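# Lay the towel flat beside the basket on the table

## Task

Leave the towel lying flat in a single layer on the table. It must stay at least one finger's width in from the table edge, at least two finger widths from the basket's rim, and more than a hand's width from the column of each arm. The basket must end upright with its entire base resting on the table, no more than three finger widths from its starting spot, and turned roughly as it was at the start. Finish with both grippers released and pulled away. Anything that holds its place only because the robot is holding it does not count.

## Robot and tools

Robot: two 6-joint arms called left_arm and right_arm, each ending in a parallel gripper. The names do not refer to sides of any camera image. All positions share one scene frame, in metres. Its origin sits on the table surface midway between the arms, +x points out over the table, +z points up, and left_arm is on the +y side. A gripper's fingers point along its own +z axis and close along its own y axis. The reported hand position is a point between the finger pads, roughly 1 cm short of the tips, and it can be somewhat wrong, especially when the arm is stretched far.

Joint order is the same in every command and every printed per-arm list: waist, shoulder, elbow, wrist pitch, wrist yaw, wrist roll. Stated ranges in radians: waist -2.618 to 3.054, shoulder 0.000 to 3.142, elbow 0.000 to 3.142, wrist pitch -1.571 to 1.571, wrist yaw -1.571 to 1.571, wrist roll -2.094 to 2.094. A true end stop may differ from these by up to 0.036 rad.

Row format: one flat list of 14 numbers covering both arms, even when only one arm should move. The first 7 are left_arm's six joint angles followed by its opening, and the last 7 are the same for right_arm. The joint values are absolute target angles in radians, not offsets. Opening runs from -1 (closed) to +1 (fully open). To keep a joint where it is, repeat its value from the "Joint targets" line.

Tools:
- execute_actions(actions): a list of actions run one after another. Each action is a table of 0 to 15 rows, and each row lasts one control step of 1/30 s. If a table has fewer than 15 rows, its final row is held for the remaining steps, so every action lasts 0.5 s. Calling it with an empty list only returns the current state and images. A call is rejected if a target goes more than 0.036 rad beyond a stated range end and is also farther out than the joint's last reported angle. A target past the real stop is cut to the stop, and the result prints "joint sent to its limit". Not seeing that line does not prove there is more room.
- move(target, speed, blocking): target is a single 14-number row of absolute angles. All joints travel together, each the same fraction of its way, so the hand follows a curve. Finger openings are applied right away. speed is in rad/s, from 0.01 to 2 (default 0.5), and applies to whichever joint has the longest way to go. The path lasts 0.5 to 10 s, and a path that needs longer is cut off at 10 s. It does not steer around obstacles or the other arm, and a fast move hits harder. With blocking=false the call returns after 0.5 s while the arm keeps moving. Until a result shows the move has ended, other moves and actions are refused, so call wait or stop first. The result adds a "move:" line. It gives the ending (done, off_target, moving, held, fault), limits=held or limits=none, and each arm's joint farthest from its target.
- wait(seconds): 0 to 10 s. The arms keep their last command, and the call returns early if a running move finishes.
- stop(): brings a running move to a halt. Braking needs room, and the fingers continue to whatever was last commanded.
- zoom_image(camera, region): camera is cam_high, cam_low, cam_left_wrist or cam_right_wrist. region is [x0, y0, x1, y1] in pixels of that camera's latest 504x504 image, measured from the top-left corner, and can be at most 504 by 504.
- finished_scene(scene): ends the current scene, given by its number, and cannot be reversed. The towel and basket must already be placed correctly and released.

Results: the state line gives each arm's end_effector_position and end_effector_quat_wxyz. "Joint positions" and "Joint velocities" list the six joints of each arm (rad, rad/s) plus the finger pad gap in metres, which is 0.094 when fully open. "Joint targets" shows what the joints are currently being driven to, and these values can drift without a new command. grip_measured shows the measured opening on the command scale, with an error of up to about 1 mm per gripper. "joint command not followed" means a clearance check changed or blocked joint targets. FAULT, MOTOR HOT and OVER-TEMPERATURE FAULT lines report stops and overheating. Images come from cam_high, cam_low, cam_left_wrist and cam_right_wrist, in that order, and a calibration with intrinsics and world-to-camera transforms is supplied.

Motion limits: each control step lets a joint's target lead its measured angle by at most 0.202 rad (waist), 0.258 (shoulder), 0.238 (elbow), 0.573 (wrist pitch), 0.522 (wrist yaw and roll). It also stops the gripper from being sent more than 70 mm from where it is, so long motions take several actions. If a motion is unfinished at the end of an action, command the remainder. Friction can leave a joint up to about 0.031 rad from its target, and changes smaller than that may not happen at all.

Gripping: to hold something, command an opening below grip_measured. About 0.03 below gives a firm grip, and a smaller gap gives a gentler one. Pad force tops out around 50 to 62 N and is lower on very thin material such as cloth under 2 mm. A held part may occasionally be jerked briefly.

Avoid: knocking or dropping anything off the table, which fails the task. Also avoid collisions or hard pressing between the arms, slams, and hard shoves on the basket. Holding loads heats motors. Above 75 °C a warning appears, at 90 °C the arm pauses, and at 100 °C it goes limp and drops. While you compose a reply the simulation keeps running, with the robot holding its last command.

Each tool is called after "Emit:" by a JSON object that holds its "fn" and its "kwargs".

## Session

Emit:
{"fn": "execute_actions", "kwargs": {"actions": []}}

Scene clock: 0.00 s.
left_arm: end_effector_position=(+0.4564, -0.0677, +0.3798) grip_measured=+1.000 end_effector_quat_wxyz=(+0.654, +0.009, +0.723, -0.223) | right_arm: end_effector_position=(+0.1536, -0.6821, +0.3393) grip_measured=+1.000 end_effector_quat_wxyz=(+0.283, +0.017, +0.842, -0.458)
Joint names: [waist, shoulder, elbow, wrist pitch, wrist yaw, wrist roll]
Joint positions: left_arm=[-0.68   1.918  1.795  0.074 -0.428 -0.335  0.094] | right_arm=[-1.313  1.141  1.263 -0.562 -0.181 -1.082  0.094]
Joint velocities: left_arm=[-0.017  0.017  0.002 -0.051 -0.007  0.037  0.   ] | right_arm=[-0.002 -0.002 -0.022 -0.022  0.051  0.051  0.   ]
Joint targets: left_arm=[-0.680 1.918 1.795 0.074 -0.428 -0.335] | right_arm=[-1.313 1.141 1.263 -0.562 -0.181 -1.082]

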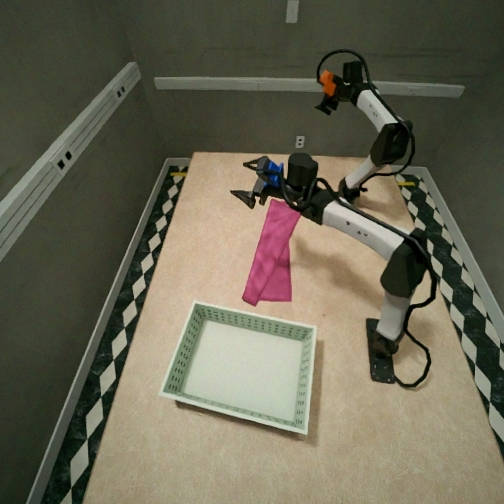

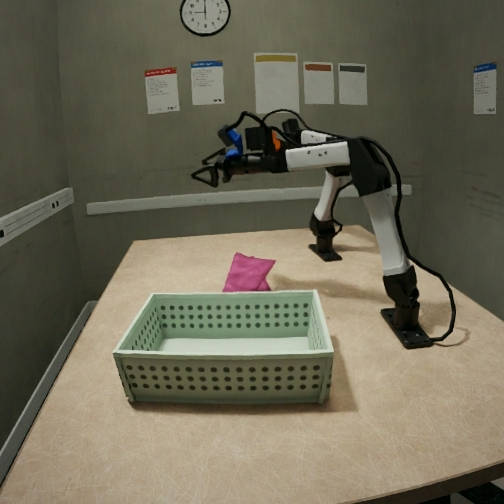

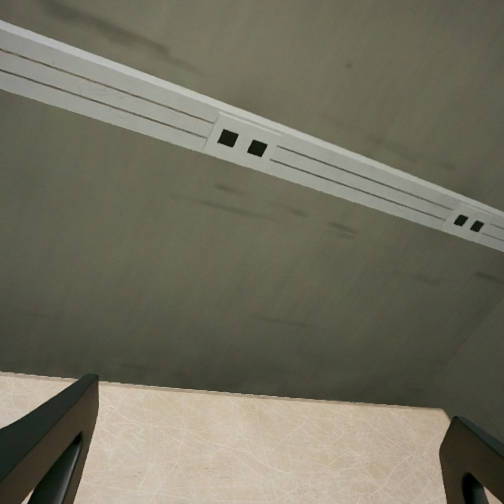

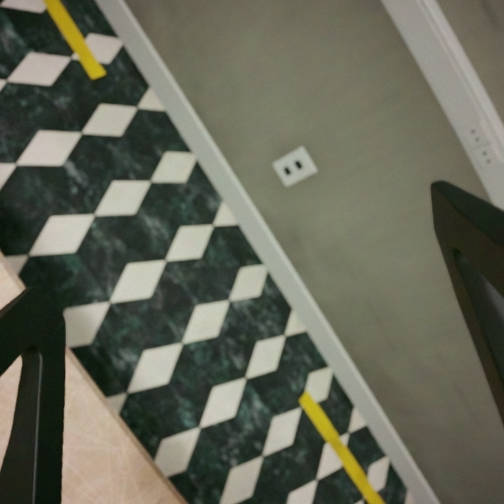

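Emit:
{"fn": "move", "kwargs": {"target": [0.5,1.2,1.2,-1.0,0,0,1,-0.6,1.3,1.0,-1.27,0,0,1], "speed": 1.0}}

Emit:
{"fn": "zoom_image", "kwargs": {"camera": "cam_high", "region": [180,150,380,350]}}

Emit:
{"fn": "zoom_image", "kwargs": {"camera": "cam_low", "region": [180,220,320,320]}}

Scene clock: 4.00 s.
left_arm: end_effector_position=(+0.2653, +0.4141, +0.2152) grip_measured=+1.000 end_effector_quat_wxyz=(+0.279, -0.196, +0.938, +0.060) | right_arm: end_effector_position=(+0.1830, -0.4497, +0.1121) grip_measured=+1.000 end_effector_quat_wxyz=(+0.017, +0.260, +0.966, +0.001)
Joint names: [waist, shoulder, elbow, wrist pitch, wrist yaw, wrist roll]
Joint positions: left_arm=[ 0.493  1.217  1.217 -0.993 -0.008 -0.005  0.094] | right_arm=[-0.609  1.288  1.012 -1.263 -0.011 -0.006  0.094]
Joint velocities: left_arm=[ 0.002  0.007 -0.017 -0.022  0.007  0.051  0.   ] | right_arm=[ 0.002  0.017 -0.022  0.007 -0.051  0.022  0.   ]
Joint targets: left_arm=[0.500 1.200 1.200 -1.000 0.000 0.000] | right_arm=[-0.600 1.300 1.000 -1.270 0.000 -0.000]
move: done; limits=none; left_arm: farthest joint: the shoulder, 0.017 radians from its target (0.718 radians at the start); right_arm: farthest joint: the shoulder, 0.012 radians from its target (0.159 radians at the start)
camera_calibration (this result's frames):
cam_left_wrist: T_world_to_cam=[[0.492908, -0.866662, 0.07706, 0.22037], [-0.854148, -0.498852, -0.146897, 0.513978], [0.165751, 0.00658579, -0.986146, 0.295807], [0, 0, 0, 1]] pos_world=[0.281361, 0.445437, 0.350229]
cam_right_wrist: T_world_to_cam=[[-0.737659, -0.675043, 0.0132628, -0.171553], [-0.496125, 0.555259, 0.667493, 0.270216], [-0.457951, 0.485802, -0.744498, 0.497497], [0, 0, 0, 1]] pos_world=[0.235343, -0.507531, 0.192293]

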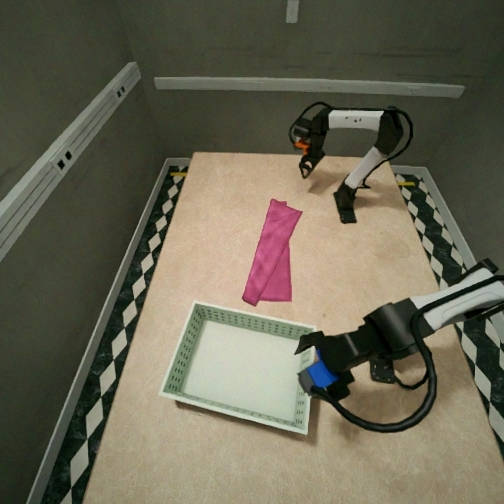

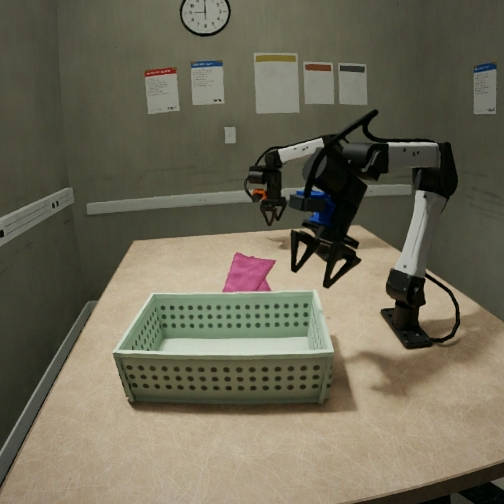

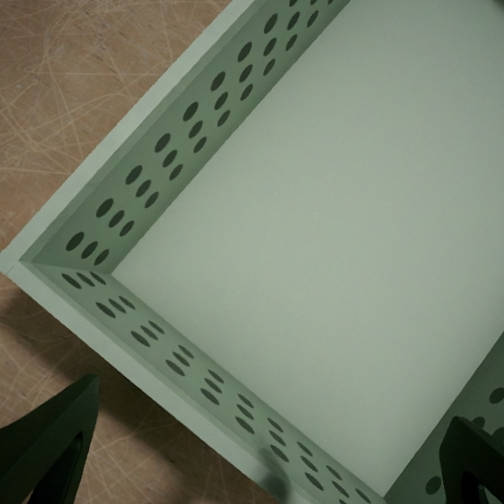

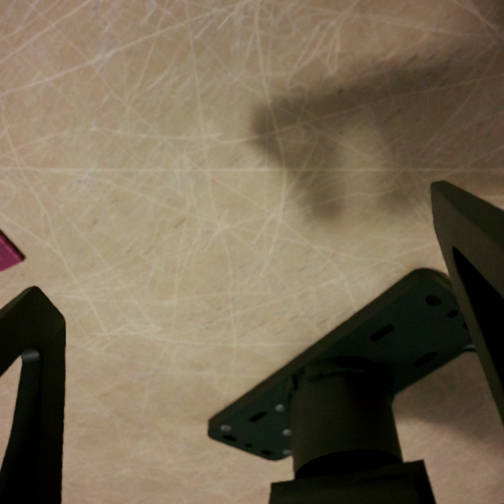

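Region (180, 150, 380, 350) of cam_high's 504x504 image, scaled by 2.520, with more detail than that image has.

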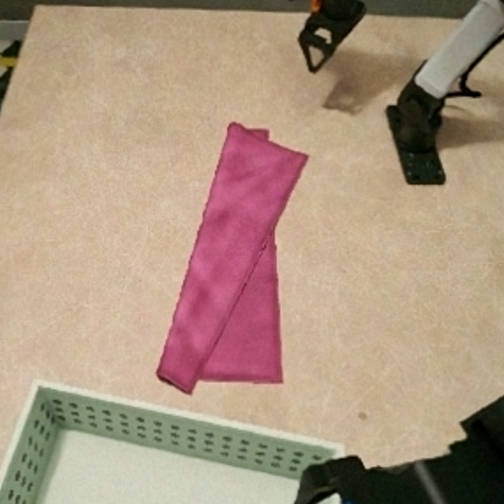

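Region (180, 220, 320, 320) of cam_low's 504x504 image, scaled by 3.600, with more detail than that image has; it fills the top 360 rows of this view, and the rest is white.

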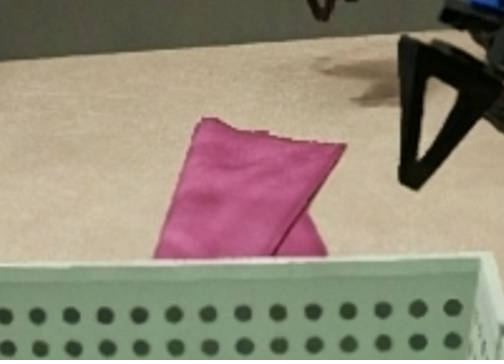

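Emit:
{"fn": "move", "kwargs": {"target": [0.5,1.2,1.2,-1.0,0,0,1,0.192,1.36,0.854,-1.065,0,0,0.6], "speed": 1.0}}

Emit:
{"fn": "zoom_image", "kwargs": {"camera": "cam_high", "region": [240,150,360,270]}}

Scene clock: 8.60 s.
left_arm: end_effector_position=(+0.2651, +0.4140, +0.2151) grip_measured=+1.000 end_effector_quat_wxyz=(+0.278, -0.196, +0.938, +0.060) | right_arm: end_effector_position=(+0.2067, -0.2920, +0.0653) grip_measured=+0.601 end_effector_quat_wxyz=(+0.006, -0.132, +0.991, +0.003)
Joint names: [waist, shoulder, elbow, wrist pitch, wrist yaw, wrist roll]
Joint positions: left_arm=[ 0.493  1.217  1.217 -0.994 -0.008 -0.005  0.094] | right_arm=[ 0.184  1.347  0.868 -1.079 -0.005 -0.005  0.075]
Joint velocities: left_arm=[ 0.007 -0.007 -0.017 -0.007  0.007  0.007  0.   ] | right_arm=[-0.002 -0.007 -0.002  0.022  0.066 -0.022  0.   ]
Joint targets: left_arm=[0.500 1.200 1.200 -1.000 0.000 -0.000] | right_arm=[0.192 1.360 0.854 -1.065 -0.000 0.000]
move: done; limits=none; left_arm: farthest joint: the shoulder, 0.017 radians from its target (0.017 radians at the start); right_arm: farthest joint: the elbow, 0.014 radians from its target (0.158 radians at the start)
camera_calibration (this result's frames):
cam_left_wrist: T_world_to_cam=[[0.492772, -0.866719, 0.0772905, 0.220341], [-0.854336, -0.498761, -0.146108, 0.513643], [0.165184, 0.00596595, -0.986245, 0.296155], [0, 0, 0, 1]] pos_world=[0.281326, 0.445392, 0.350098]
cam_right_wrist: T_world_to_cam=[[-0.0387101, -0.998939, 0.0249289, -0.286843], [-0.732595, 0.0453374, 0.679154, 0.124906], [-0.679563, 0.00802729, -0.733573, 0.302489], [0, 0, 0, 1]] pos_world=[0.285963, -0.29463, 0.144218]

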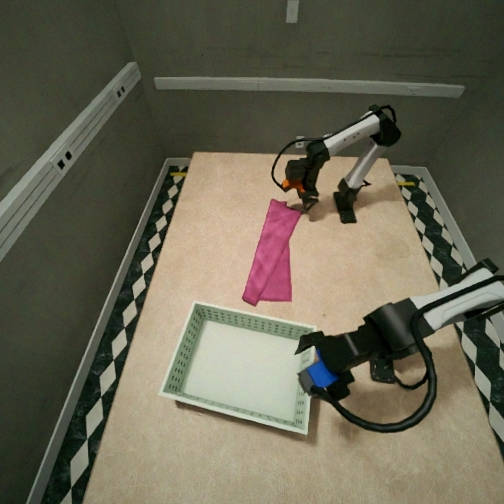

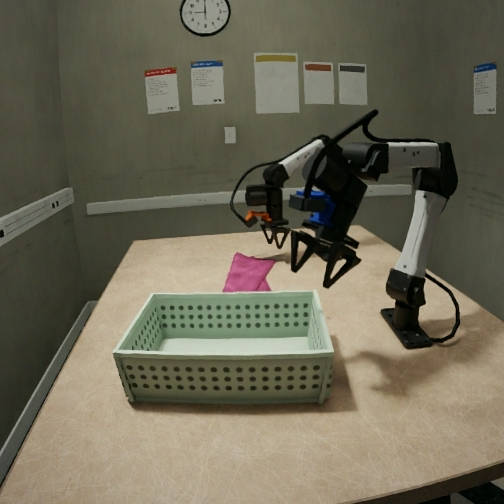

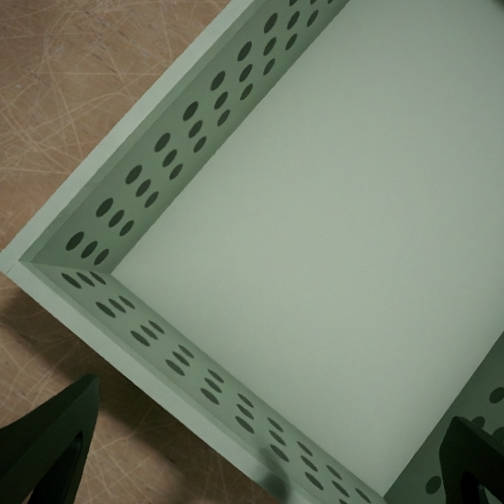

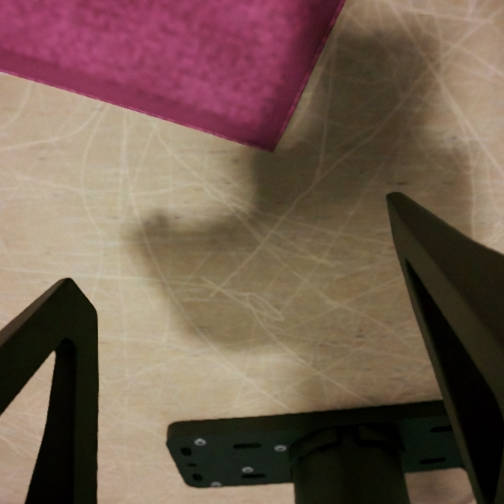

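Region (240, 150, 360, 270) of cam_high's 504x504 image, scaled by 4.200, with more detail than that image has.

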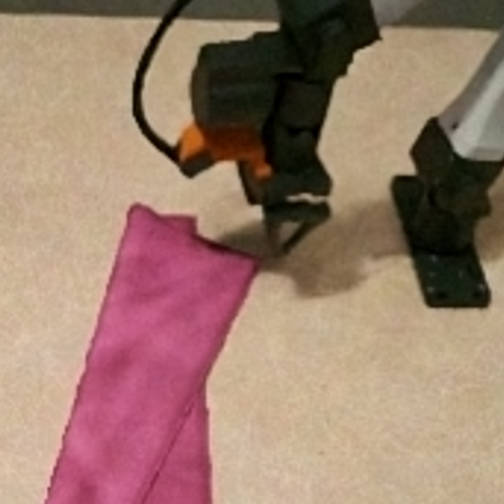

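Emit:
{"fn": "move", "kwargs": {"target": [0.5,1.2,1.2,-1.0,0,0,1,0.132,1.497,0.748,-0.83,0,0,0.6], "speed": 0.3}}

Scene clock: 11.17 s.
left_arm: end_effector_position=(+0.2651, +0.4140, +0.2151) grip_measured=+1.000 end_effector_quat_wxyz=(+0.278, -0.196, +0.938, +0.060) | right_arm: end_effector_position=(+0.2202, -0.2981, +0.0131) grip_measured=+0.601 end_effector_quat_wxyz=(+0.001, -0.111, +0.994, +0.002)
Joint names: [waist, shoulder, elbow, wrist pitch, wrist yaw, wrist roll]
Joint positions: left_arm=[ 0.493  1.217  1.217 -0.994 -0.008 -0.005  0.094] | right_arm=[ 0.141  1.486  0.761 -0.844 -0.005 -0.005  0.075]
Joint velocities: left_arm=[-0.002 -0.002  0.002  0.037 -0.066  0.081  0.   ] | right_arm=[ 0.007  0.017 -0.012  0.051  0.007  0.007  0.001]
Joint targets: left_arm=[0.500 1.200 1.200 -1.000 -0.000 -0.000] | right_arm=[0.132 1.497 0.748 -0.830 -0.000 -0.000]
move: done; limits=none; left_arm: farthest joint: the shoulder, 0.017 radians from its target (0.017 radians at the start); right_arm: farthest joint: the wrist pitch, 0.014 radians from its target (0.248 radians at the start)
camera_calibration (this result's frames):
cam_left_wrist: T_world_to_cam=[[0.492772, -0.866719, 0.0772905, 0.220341], [-0.854336, -0.498761, -0.146108, 0.513643], [0.165184, 0.00596595, -0.986245, 0.296155], [0, 0, 0, 1]] pos_world=[0.281326, 0.445392, 0.350098]
cam_right_wrist: T_world_to_cam=[[-0.0806852, -0.996344, 0.0280765, -0.281119], [-0.722898, 0.0778879, 0.686551, 0.178022], [-0.686228, 0.0350981, -0.72654, 0.282897], [0, 0, 0, 1]] pos_world=[0.300142, -0.303887, 0.0912075]

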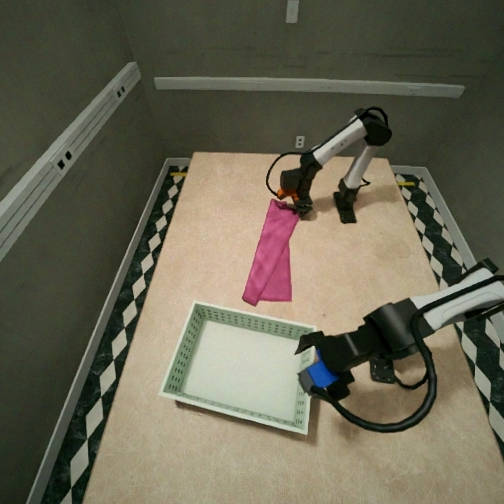

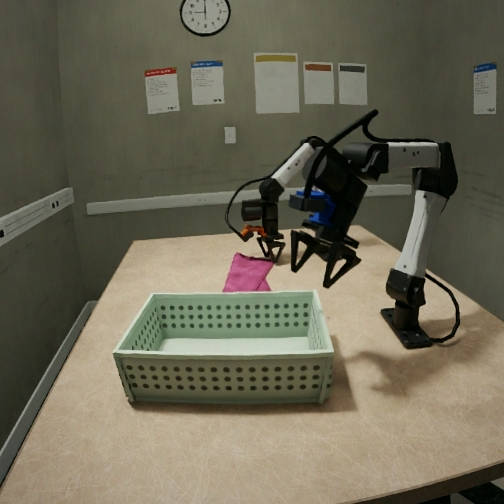

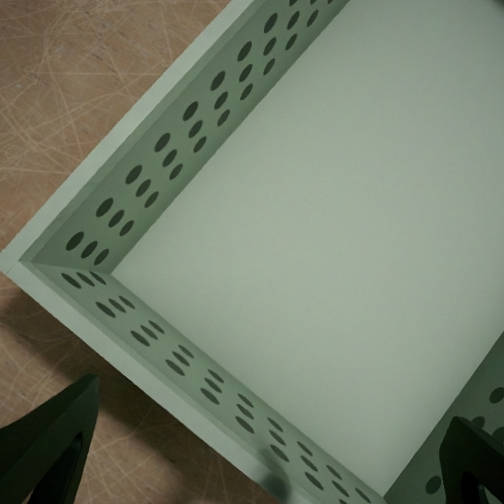

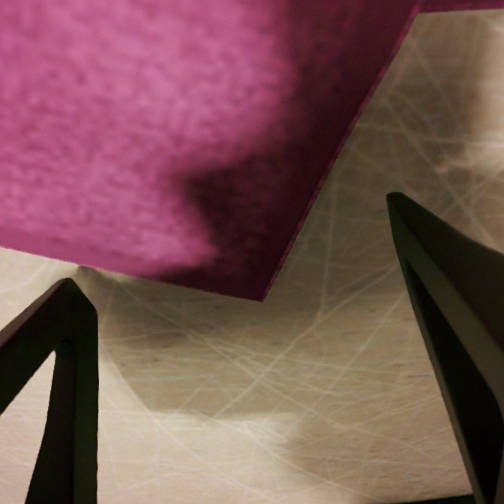

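Emit:
{"fn": "move", "kwargs": {"target": [0.5,1.2,1.2,-1.0,0,0,1,0.132,1.525,0.735,-0.795,0,0,0.6], "speed": 0.1}}

Emit:
{"fn": "execute_actions", "kwargs": {"actions": [[[0.5,1.2,1.2,-1.0,0,0,1,0.132,1.525,0.735,-0.795,0,0,-0.3]],[[0.5,1.2,1.2,-1.0,0,0,1,0.132,1.525,0.735,-0.795,0,0,-1]],[[0.5,1.2,1.2,-1.0,0,0,1,0.132,1.525,0.735,-0.795,0,0,-1]]]}}

Scene clock: 12.43 s.
left_arm: end_effector_position=(+0.2651, +0.4140, +0.2151) grip_measured=+1.000 end_effector_quat_wxyz=(+0.278, -0.196, +0.938, +0.060) | right_arm: end_effector_position=(+0.2228, -0.2975, +0.0067) grip_measured=+0.601 end_effector_quat_wxyz=(+0.001, -0.111, +0.994, +0.002)
Joint names: [waist, shoulder, elbow, wrist pitch, wrist yaw, wrist roll]
Joint positions: left_arm=[ 0.493  1.217  1.217 -0.994 -0.008 -0.005  0.094] | right_arm=[ 0.141  1.509  0.753 -0.812 -0.005 -0.005  0.075]
Joint velocities: left_arm=[ 0.002  0.002  0.002  0.022 -0.007  0.007  0.   ] | right_arm=[-0.002 -0.002  0.007  0.007  0.022  0.022  0.   ]
Joint targets: left_arm=[0.500 1.200 1.200 -1.000 -0.000 -0.000] | right_arm=[0.132 1.525 0.735 -0.795 0.000 0.000]
move: done; limits=none; left_arm: farthest joint: the shoulder, 0.017 radians from its target (0.017 radians at the start); right_arm: farthest joint: the elbow, 0.018 radians from its target (0.026 radians at the start)
camera_calibration (this result's frames):
cam_left_wrist: T_world_to_cam=[[0.492772, -0.866719, 0.0772905, 0.220341], [-0.854336, -0.498761, -0.146108, 0.513643], [0.165184, 0.00596595, -0.986245, 0.296155], [0, 0, 0, 1]] pos_world=[0.281326, 0.445392, 0.350098]
cam_right_wrist: T_world_to_cam=[[-0.0807061, -0.996349, 0.0278517, -0.280176], [-0.723409, 0.0777745, 0.686025, 0.184267], [-0.685686, 0.0352182, -0.727045, 0.279881], [0, 0, 0, 1]] pos_world=[0.302599, -0.303342, 0.0848776]

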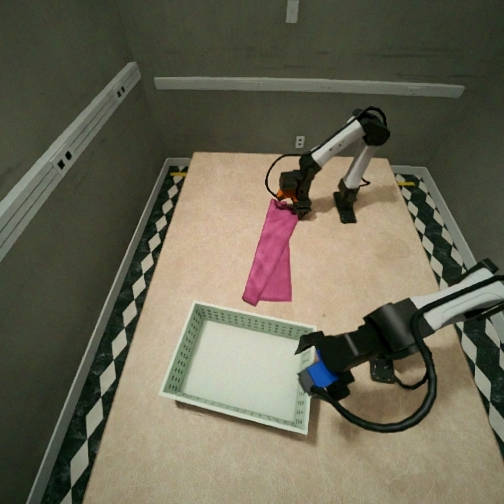

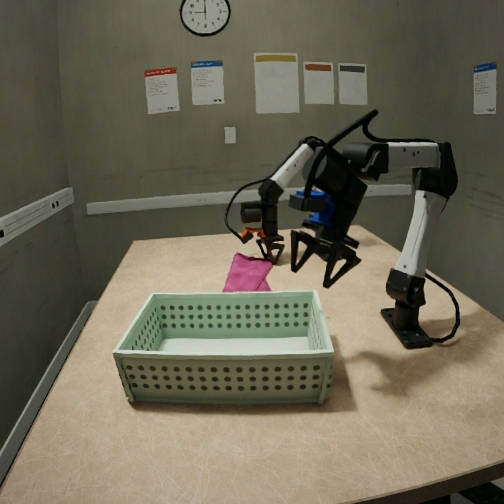

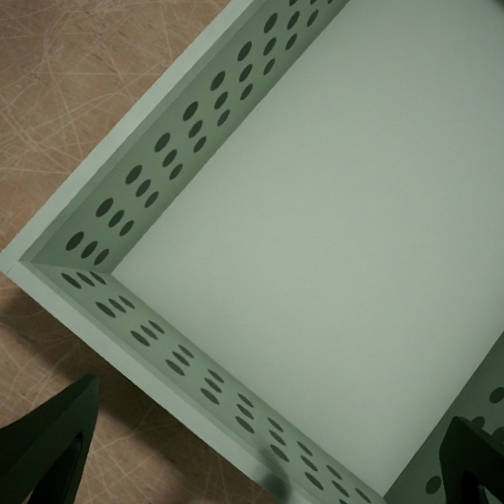

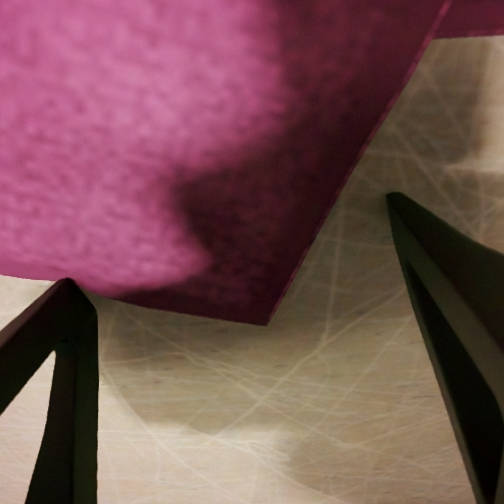

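Scene clock: 13.93 s.
left_arm: end_effector_position=(+0.2651, +0.4140, +0.2151) grip_measured=+1.000 end_effector_quat_wxyz=(+0.278, -0.195, +0.939, +0.060) | right_arm: end_effector_position=(+0.2239, -0.2975, +0.0067) grip_measured=-0.945 end_effector_quat_wxyz=(+0.003, -0.111, +0.994, +0.003)
Joint names: [waist, shoulder, elbow, wrist pitch, wrist yaw, wrist roll]
Joint positions: left_arm=[ 0.493  1.217  1.217 -0.994 -0.008 -0.005  0.094] | right_arm=[ 0.141  1.509  0.753 -0.808 -0.004 -0.005  0.003]
Joint velocities: left_arm=[-0.012  0.002  0.002 -0.066 -0.037 -0.007  0.   ] | right_arm=[ 0.007 -0.007  0.002 -0.022  0.007  0.037 -0.   ]
Joint targets: left_arm=[0.500 1.200 1.200 -1.000 0.000 -0.000] | right_arm=[0.132 1.525 0.735 -0.795 -0.000 -0.000]
camera_calibration (this result's frames):
cam_left_wrist: T_world_to_cam=[[0.492501, -0.866891, 0.077084, 0.220528], [-0.854508, -0.49846, -0.146131, 0.513569], [0.165103, 0.00610083, -0.986257, 0.296123], [0, 0, 0, 1]] pos_world=[0.281348, 0.445361, 0.350103]
cam_right_wrist: T_world_to_cam=[[-0.0812127, -0.996335, 0.0268675, -0.279865], [-0.726495, 0.0776295, 0.682773, 0.185744], [-0.682356, 0.0359307, -0.730136, 0.280145], [0, 0, 0, 1]] pos_world=[0.303372, -0.303324, 0.0852422]

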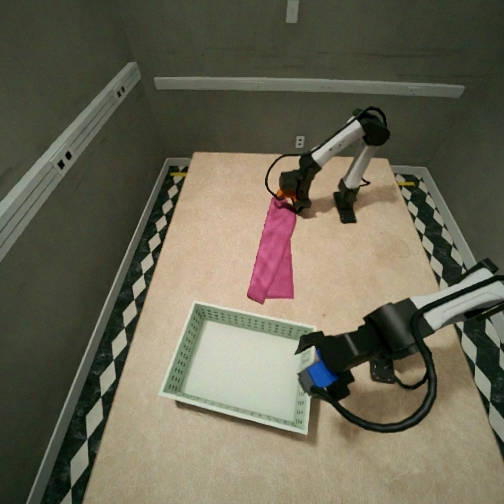

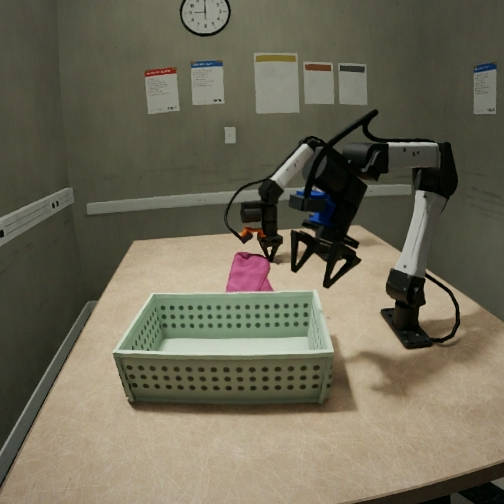

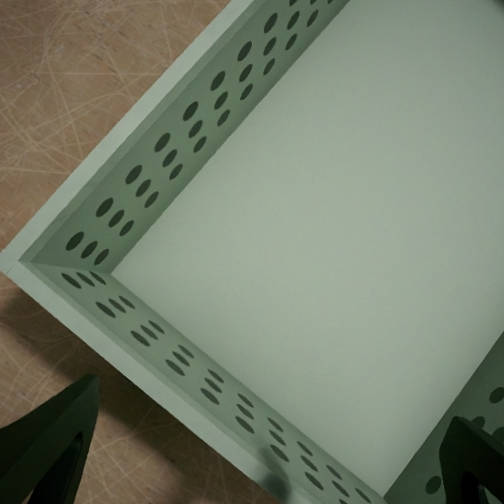

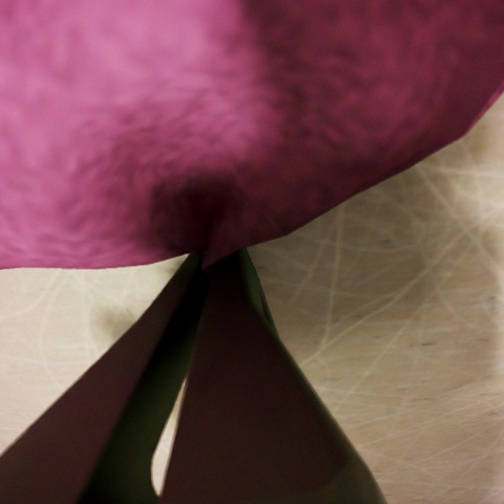

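Emit:
{"fn": "move", "kwargs": {"target": [0.5,1.2,1.2,-1.0,0,0,1,-0.036,1.73,1.495,-1.336,0,0,-1], "speed": 0.4}}

Emit:
{"fn": "zoom_image", "kwargs": {"camera": "cam_high", "region": [180,130,380,330]}}

Scene clock: 17.07 s.
left_arm: end_effector_position=(+0.2651, +0.4140, +0.2151) grip_measured=+1.000 end_effector_quat_wxyz=(+0.278, -0.195, +0.939, +0.060) | right_arm: end_effector_position=(+0.3144, -0.3308, +0.1289) grip_measured=-0.945 end_effector_quat_wxyz=(+0.000, -0.027, +1.000, +0.002)
Joint names: [waist, shoulder, elbow, wrist pitch, wrist yaw, wrist roll]
Joint positions: left_arm=[ 0.493  1.217  1.217 -0.994 -0.008 -0.005  0.094] | right_arm=[-0.028  1.715  1.475 -1.33  -0.004 -0.005  0.003]
Joint velocities: left_arm=[-0.002 -0.002 -0.007  0.007 -0.051 -0.007  0.   ] | right_arm=[-0.017 -0.012 -0.017 -0.066 -0.037  0.051  0.   ]
Joint targets: left_arm=[0.500 1.200 1.200 -1.000 -0.000 0.000] | right_arm=[-0.036 1.730 1.495 -1.336 0.000 0.000]
move: done; limits=none; left_arm: farthest joint: the shoulder, 0.017 radians from its target (0.017 radians at the start); right_arm: farthest joint: the elbow, 0.020 radians from its target (0.742 radians at the start)
camera_calibration (this result's frames):
cam_left_wrist: T_world_to_cam=[[0.492501, -0.866891, 0.077084, 0.220528], [-0.854508, -0.49846, -0.146131, 0.513569], [0.165103, 0.00610083, -0.986257, 0.296123], [0, 0, 0, 1]] pos_world=[0.281348, 0.445361, 0.350103]
cam_right_wrist: T_world_to_cam=[[-0.24708, -0.968568, 0.0287779, -0.247919], [-0.698728, 0.198664, 0.68725, 0.201409], [-0.671365, 0.149698, -0.725851, 0.465917], [0, 0, 0, 1]] pos_world=[0.392274, -0.349886, 0.206903]

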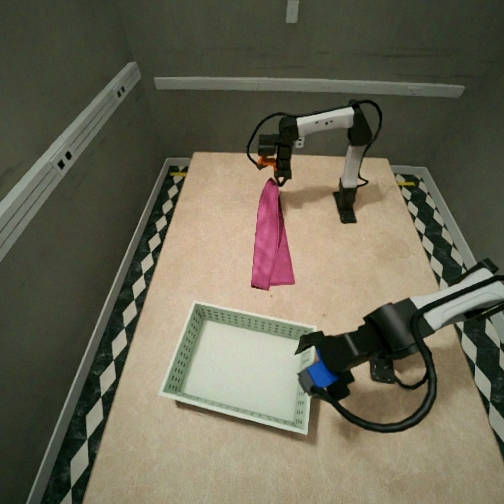

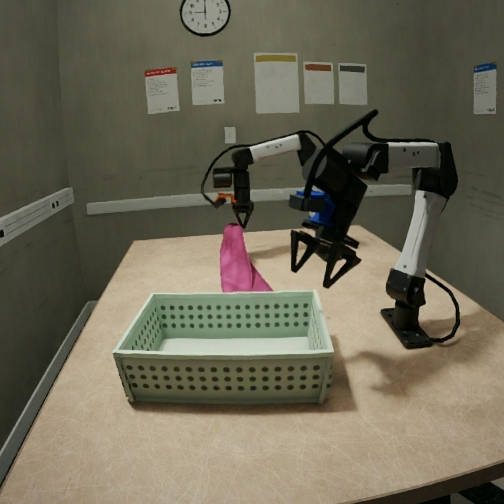

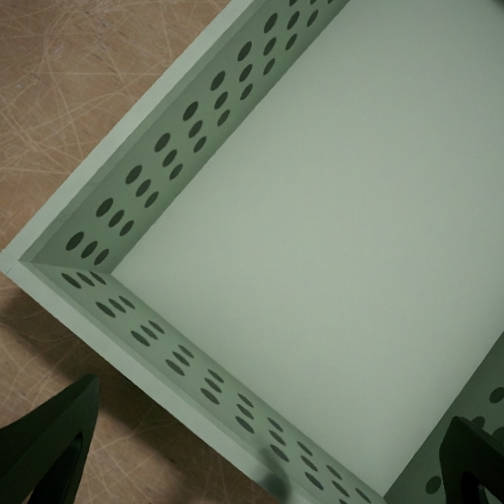

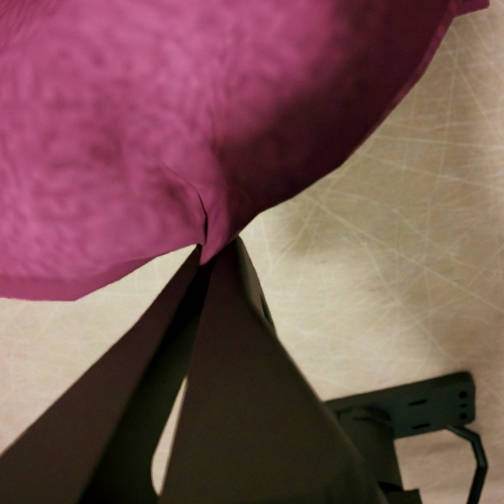

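Region (180, 130, 380, 330) of cam_high's 504x504 image, scaled by 2.520, with more detail than that image has.

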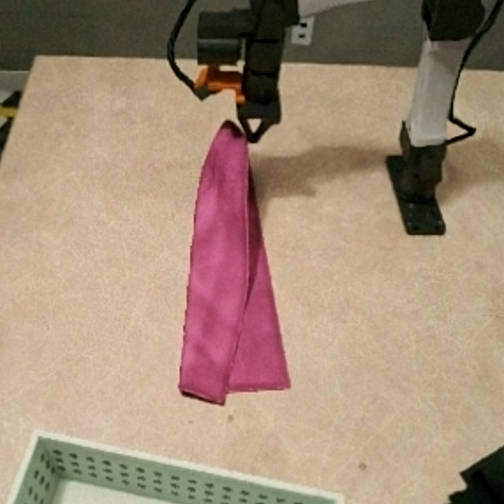

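Emit:
{"fn": "move", "kwargs": {"target": [0.5,1.2,1.2,-1.0,0,0,1,-0.11,2.385,2.146,-1.332,0,0,-1], "speed": 0.4}}

Emit:
{"fn": "zoom_image", "kwargs": {"camera": "cam_high", "region": [180,130,380,330]}}

Scene clock: 19.87 s.
left_arm: end_effector_position=(+0.2651, +0.4140, +0.2151) grip_measured=+1.000 end_effector_quat_wxyz=(+0.278, -0.195, +0.939, +0.060) | right_arm: end_effector_position=(+0.4615, -0.3574, +0.0442) grip_measured=-0.945 end_effector_quat_wxyz=(-0.013, +0.010, +1.000, +0.002)
Joint names: [waist, shoulder, elbow, wrist pitch, wrist yaw, wrist roll]
Joint positions: left_arm=[ 0.493  1.217  1.217 -0.994 -0.008 -0.005  0.094] | right_arm=[-0.102  2.382  2.121 -1.335 -0.004 -0.005  0.003]
Joint velocities: left_arm=[ 0.012 -0.002  0.002 -0.037 -0.051 -0.051  0.   ] | right_arm=[-0.012  0.022 -0.012 -0.022  0.051  0.022  0.   ]
Joint targets: left_arm=[0.500 1.200 1.200 -1.000 0.000 -0.000] | right_arm=[-0.110 2.385 2.146 -1.332 -0.000 0.000]
move: off_target (right_arm); limits=none; left_arm: farthest joint: the shoulder, 0.017 radians from its target (0.017 radians at the start); right_arm: farthest joint: the elbow, 0.025 radians from its target (0.671 radians at the start)
camera_calibration (this result's frames):
cam_left_wrist: T_world_to_cam=[[0.492501, -0.866891, 0.077084, 0.220528], [-0.854508, -0.49846, -0.146131, 0.513569], [0.165103, 0.00610083, -0.986257, 0.296123], [0, 0, 0, 1]] pos_world=[0.281348, 0.445361, 0.350103]
cam_right_wrist: T_world_to_cam=[[-0.317145, -0.947669, 0.0366309, -0.195435], [-0.663537, 0.249323, 0.705377, 0.368732], [-0.677597, 0.199401, -0.707885, 0.527068], [0, 0, 0, 1]] pos_world=[0.539826, -0.382239, 0.120168]

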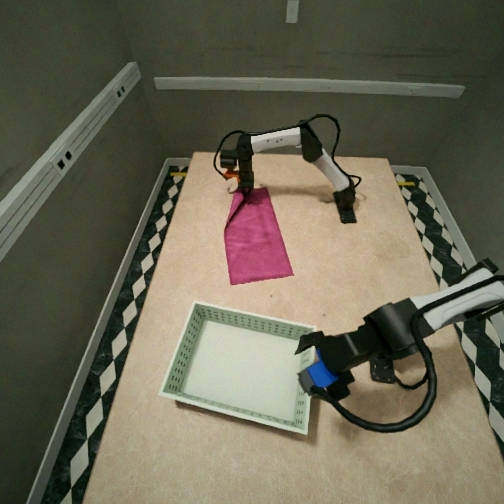

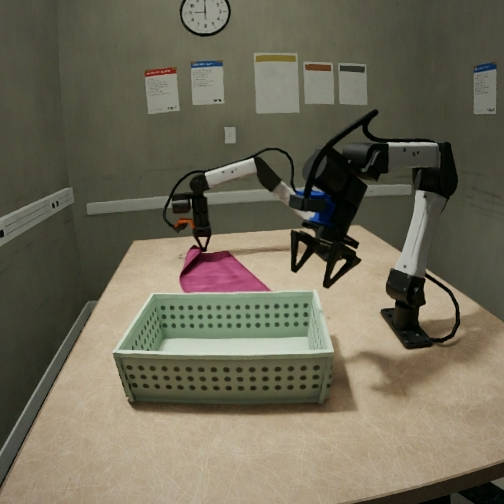

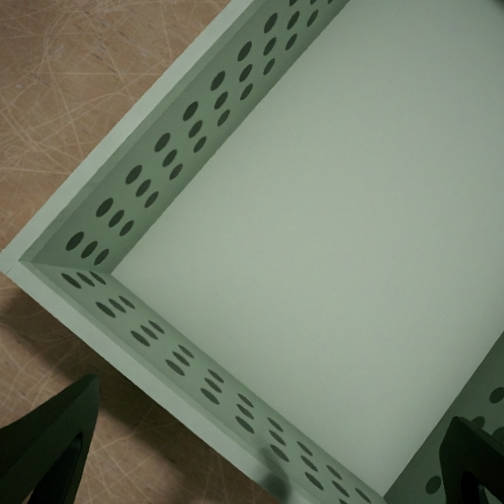

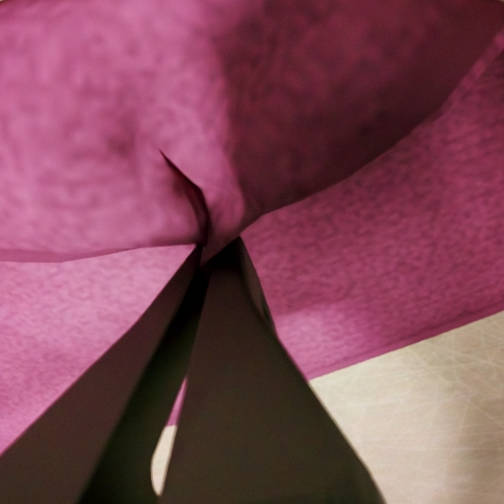

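Region (180, 130, 380, 330) of cam_high's 504x504 image, scaled by 2.520, with more detail than that image has.

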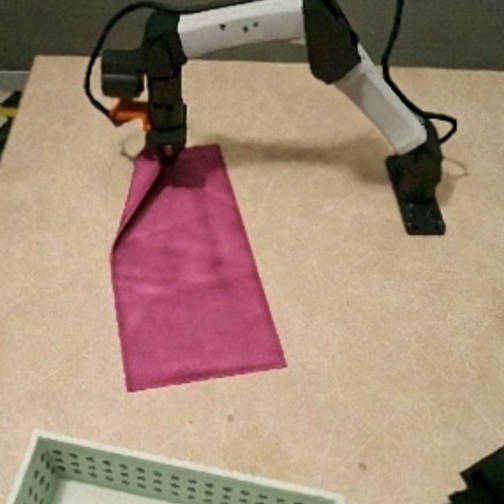

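Emit:
{"fn": "move", "kwargs": {"target": [0.5,1.2,1.2,-1.0,0,0,1,-0.2,2.40,2.165,-0.87,0,0,-1], "speed": 0.3}}

Emit:
{"fn": "zoom_image", "kwargs": {"camera": "cam_high", "region": [170,130,330,290]}}

Scene clock: 22.77 s.
left_arm: end_effector_position=(+0.2651, +0.4140, +0.2151) grip_measured=+1.000 end_effector_quat_wxyz=(+0.278, -0.195, +0.939, +0.060) | right_arm: end_effector_position=(+0.5686, -0.4118, +0.0685) grip_measured=-0.945 end_effector_quat_wxyz=(+0.214, +0.054, +0.975, -0.011)
Joint names: [waist, shoulder, elbow, wrist pitch, wrist yaw, wrist roll]
Joint positions: left_arm=[ 0.493  1.217  1.217 -0.994 -0.008 -0.005  0.094] | right_arm=[-0.193  2.39   2.143 -0.892 -0.004 -0.005  0.003]
Joint velocities: left_arm=[ 0.007  0.007 -0.017  0.022 -0.007 -0.022  0.   ] | right_arm=[ 0.002 -0.012 -0.017  0.007 -0.066  0.066  0.001]
Joint targets: left_arm=[0.500 1.200 1.200 -1.000 0.000 0.000] | right_arm=[-0.200 2.400 2.165 -0.870 -0.000 -0.000]
move: off_target (right_arm); limits=none; left_arm: farthest joint: the shoulder, 0.017 radians from its target (0.017 radians at the start); right_arm: farthest joint: the elbow, 0.022 radians from its target (0.044 radians at the start)
camera_calibration (this result's frames):
cam_left_wrist: T_world_to_cam=[[0.492501, -0.866891, 0.077084, 0.220528], [-0.854508, -0.49846, -0.146131, 0.513569], [0.165103, 0.00610083, -0.986257, 0.296123], [0, 0, 0, 1]] pos_world=[0.281348, 0.445361, 0.350103]
cam_right_wrist: T_world_to_cam=[[-0.388234, -0.916474, -0.0966966, -0.151494], [-0.879006, 0.336746, 0.337564, 0.619925], [-0.276806, 0.216051, -0.936323, 0.422283], [0, 0, 0, 1]] pos_world=[0.602993, -0.438832, 0.17148]

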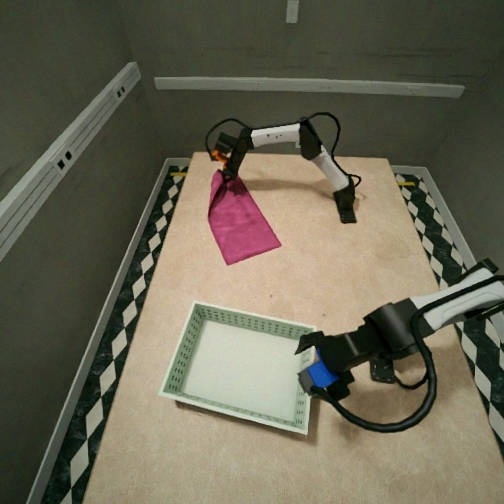

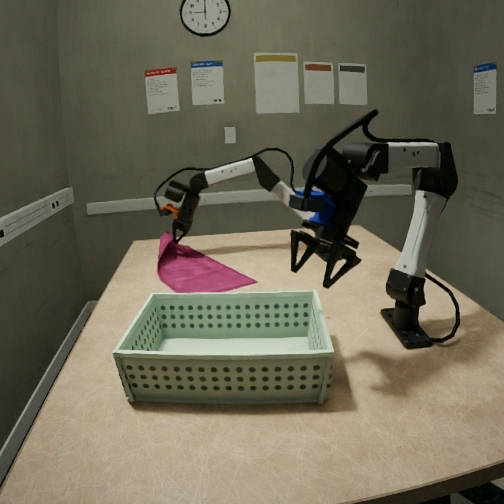

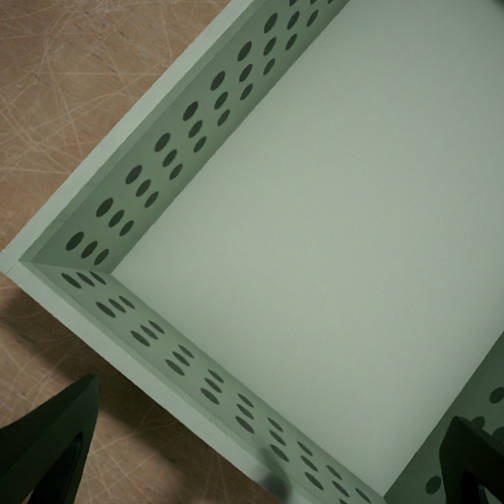

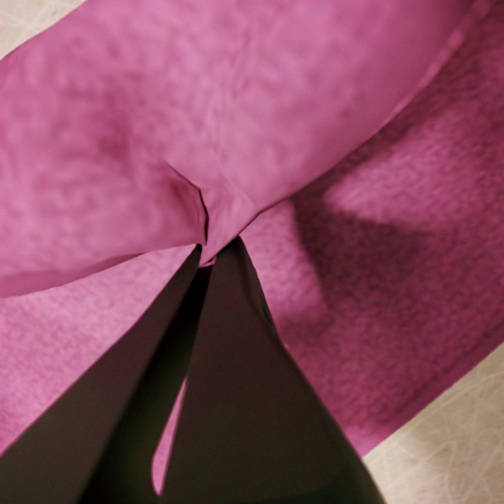

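Region (170, 130, 330, 290) of cam_high's 504x504 image, scaled by 3.150, with more detail than that image has.

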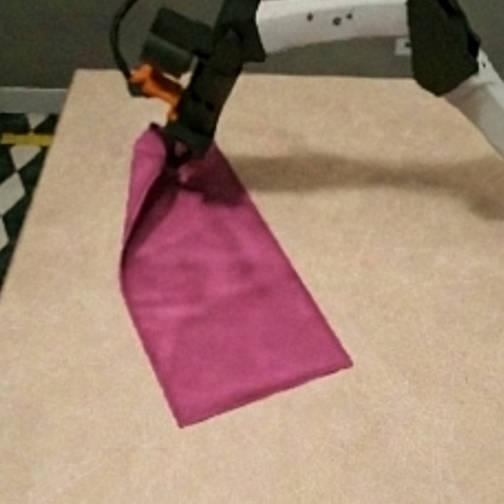

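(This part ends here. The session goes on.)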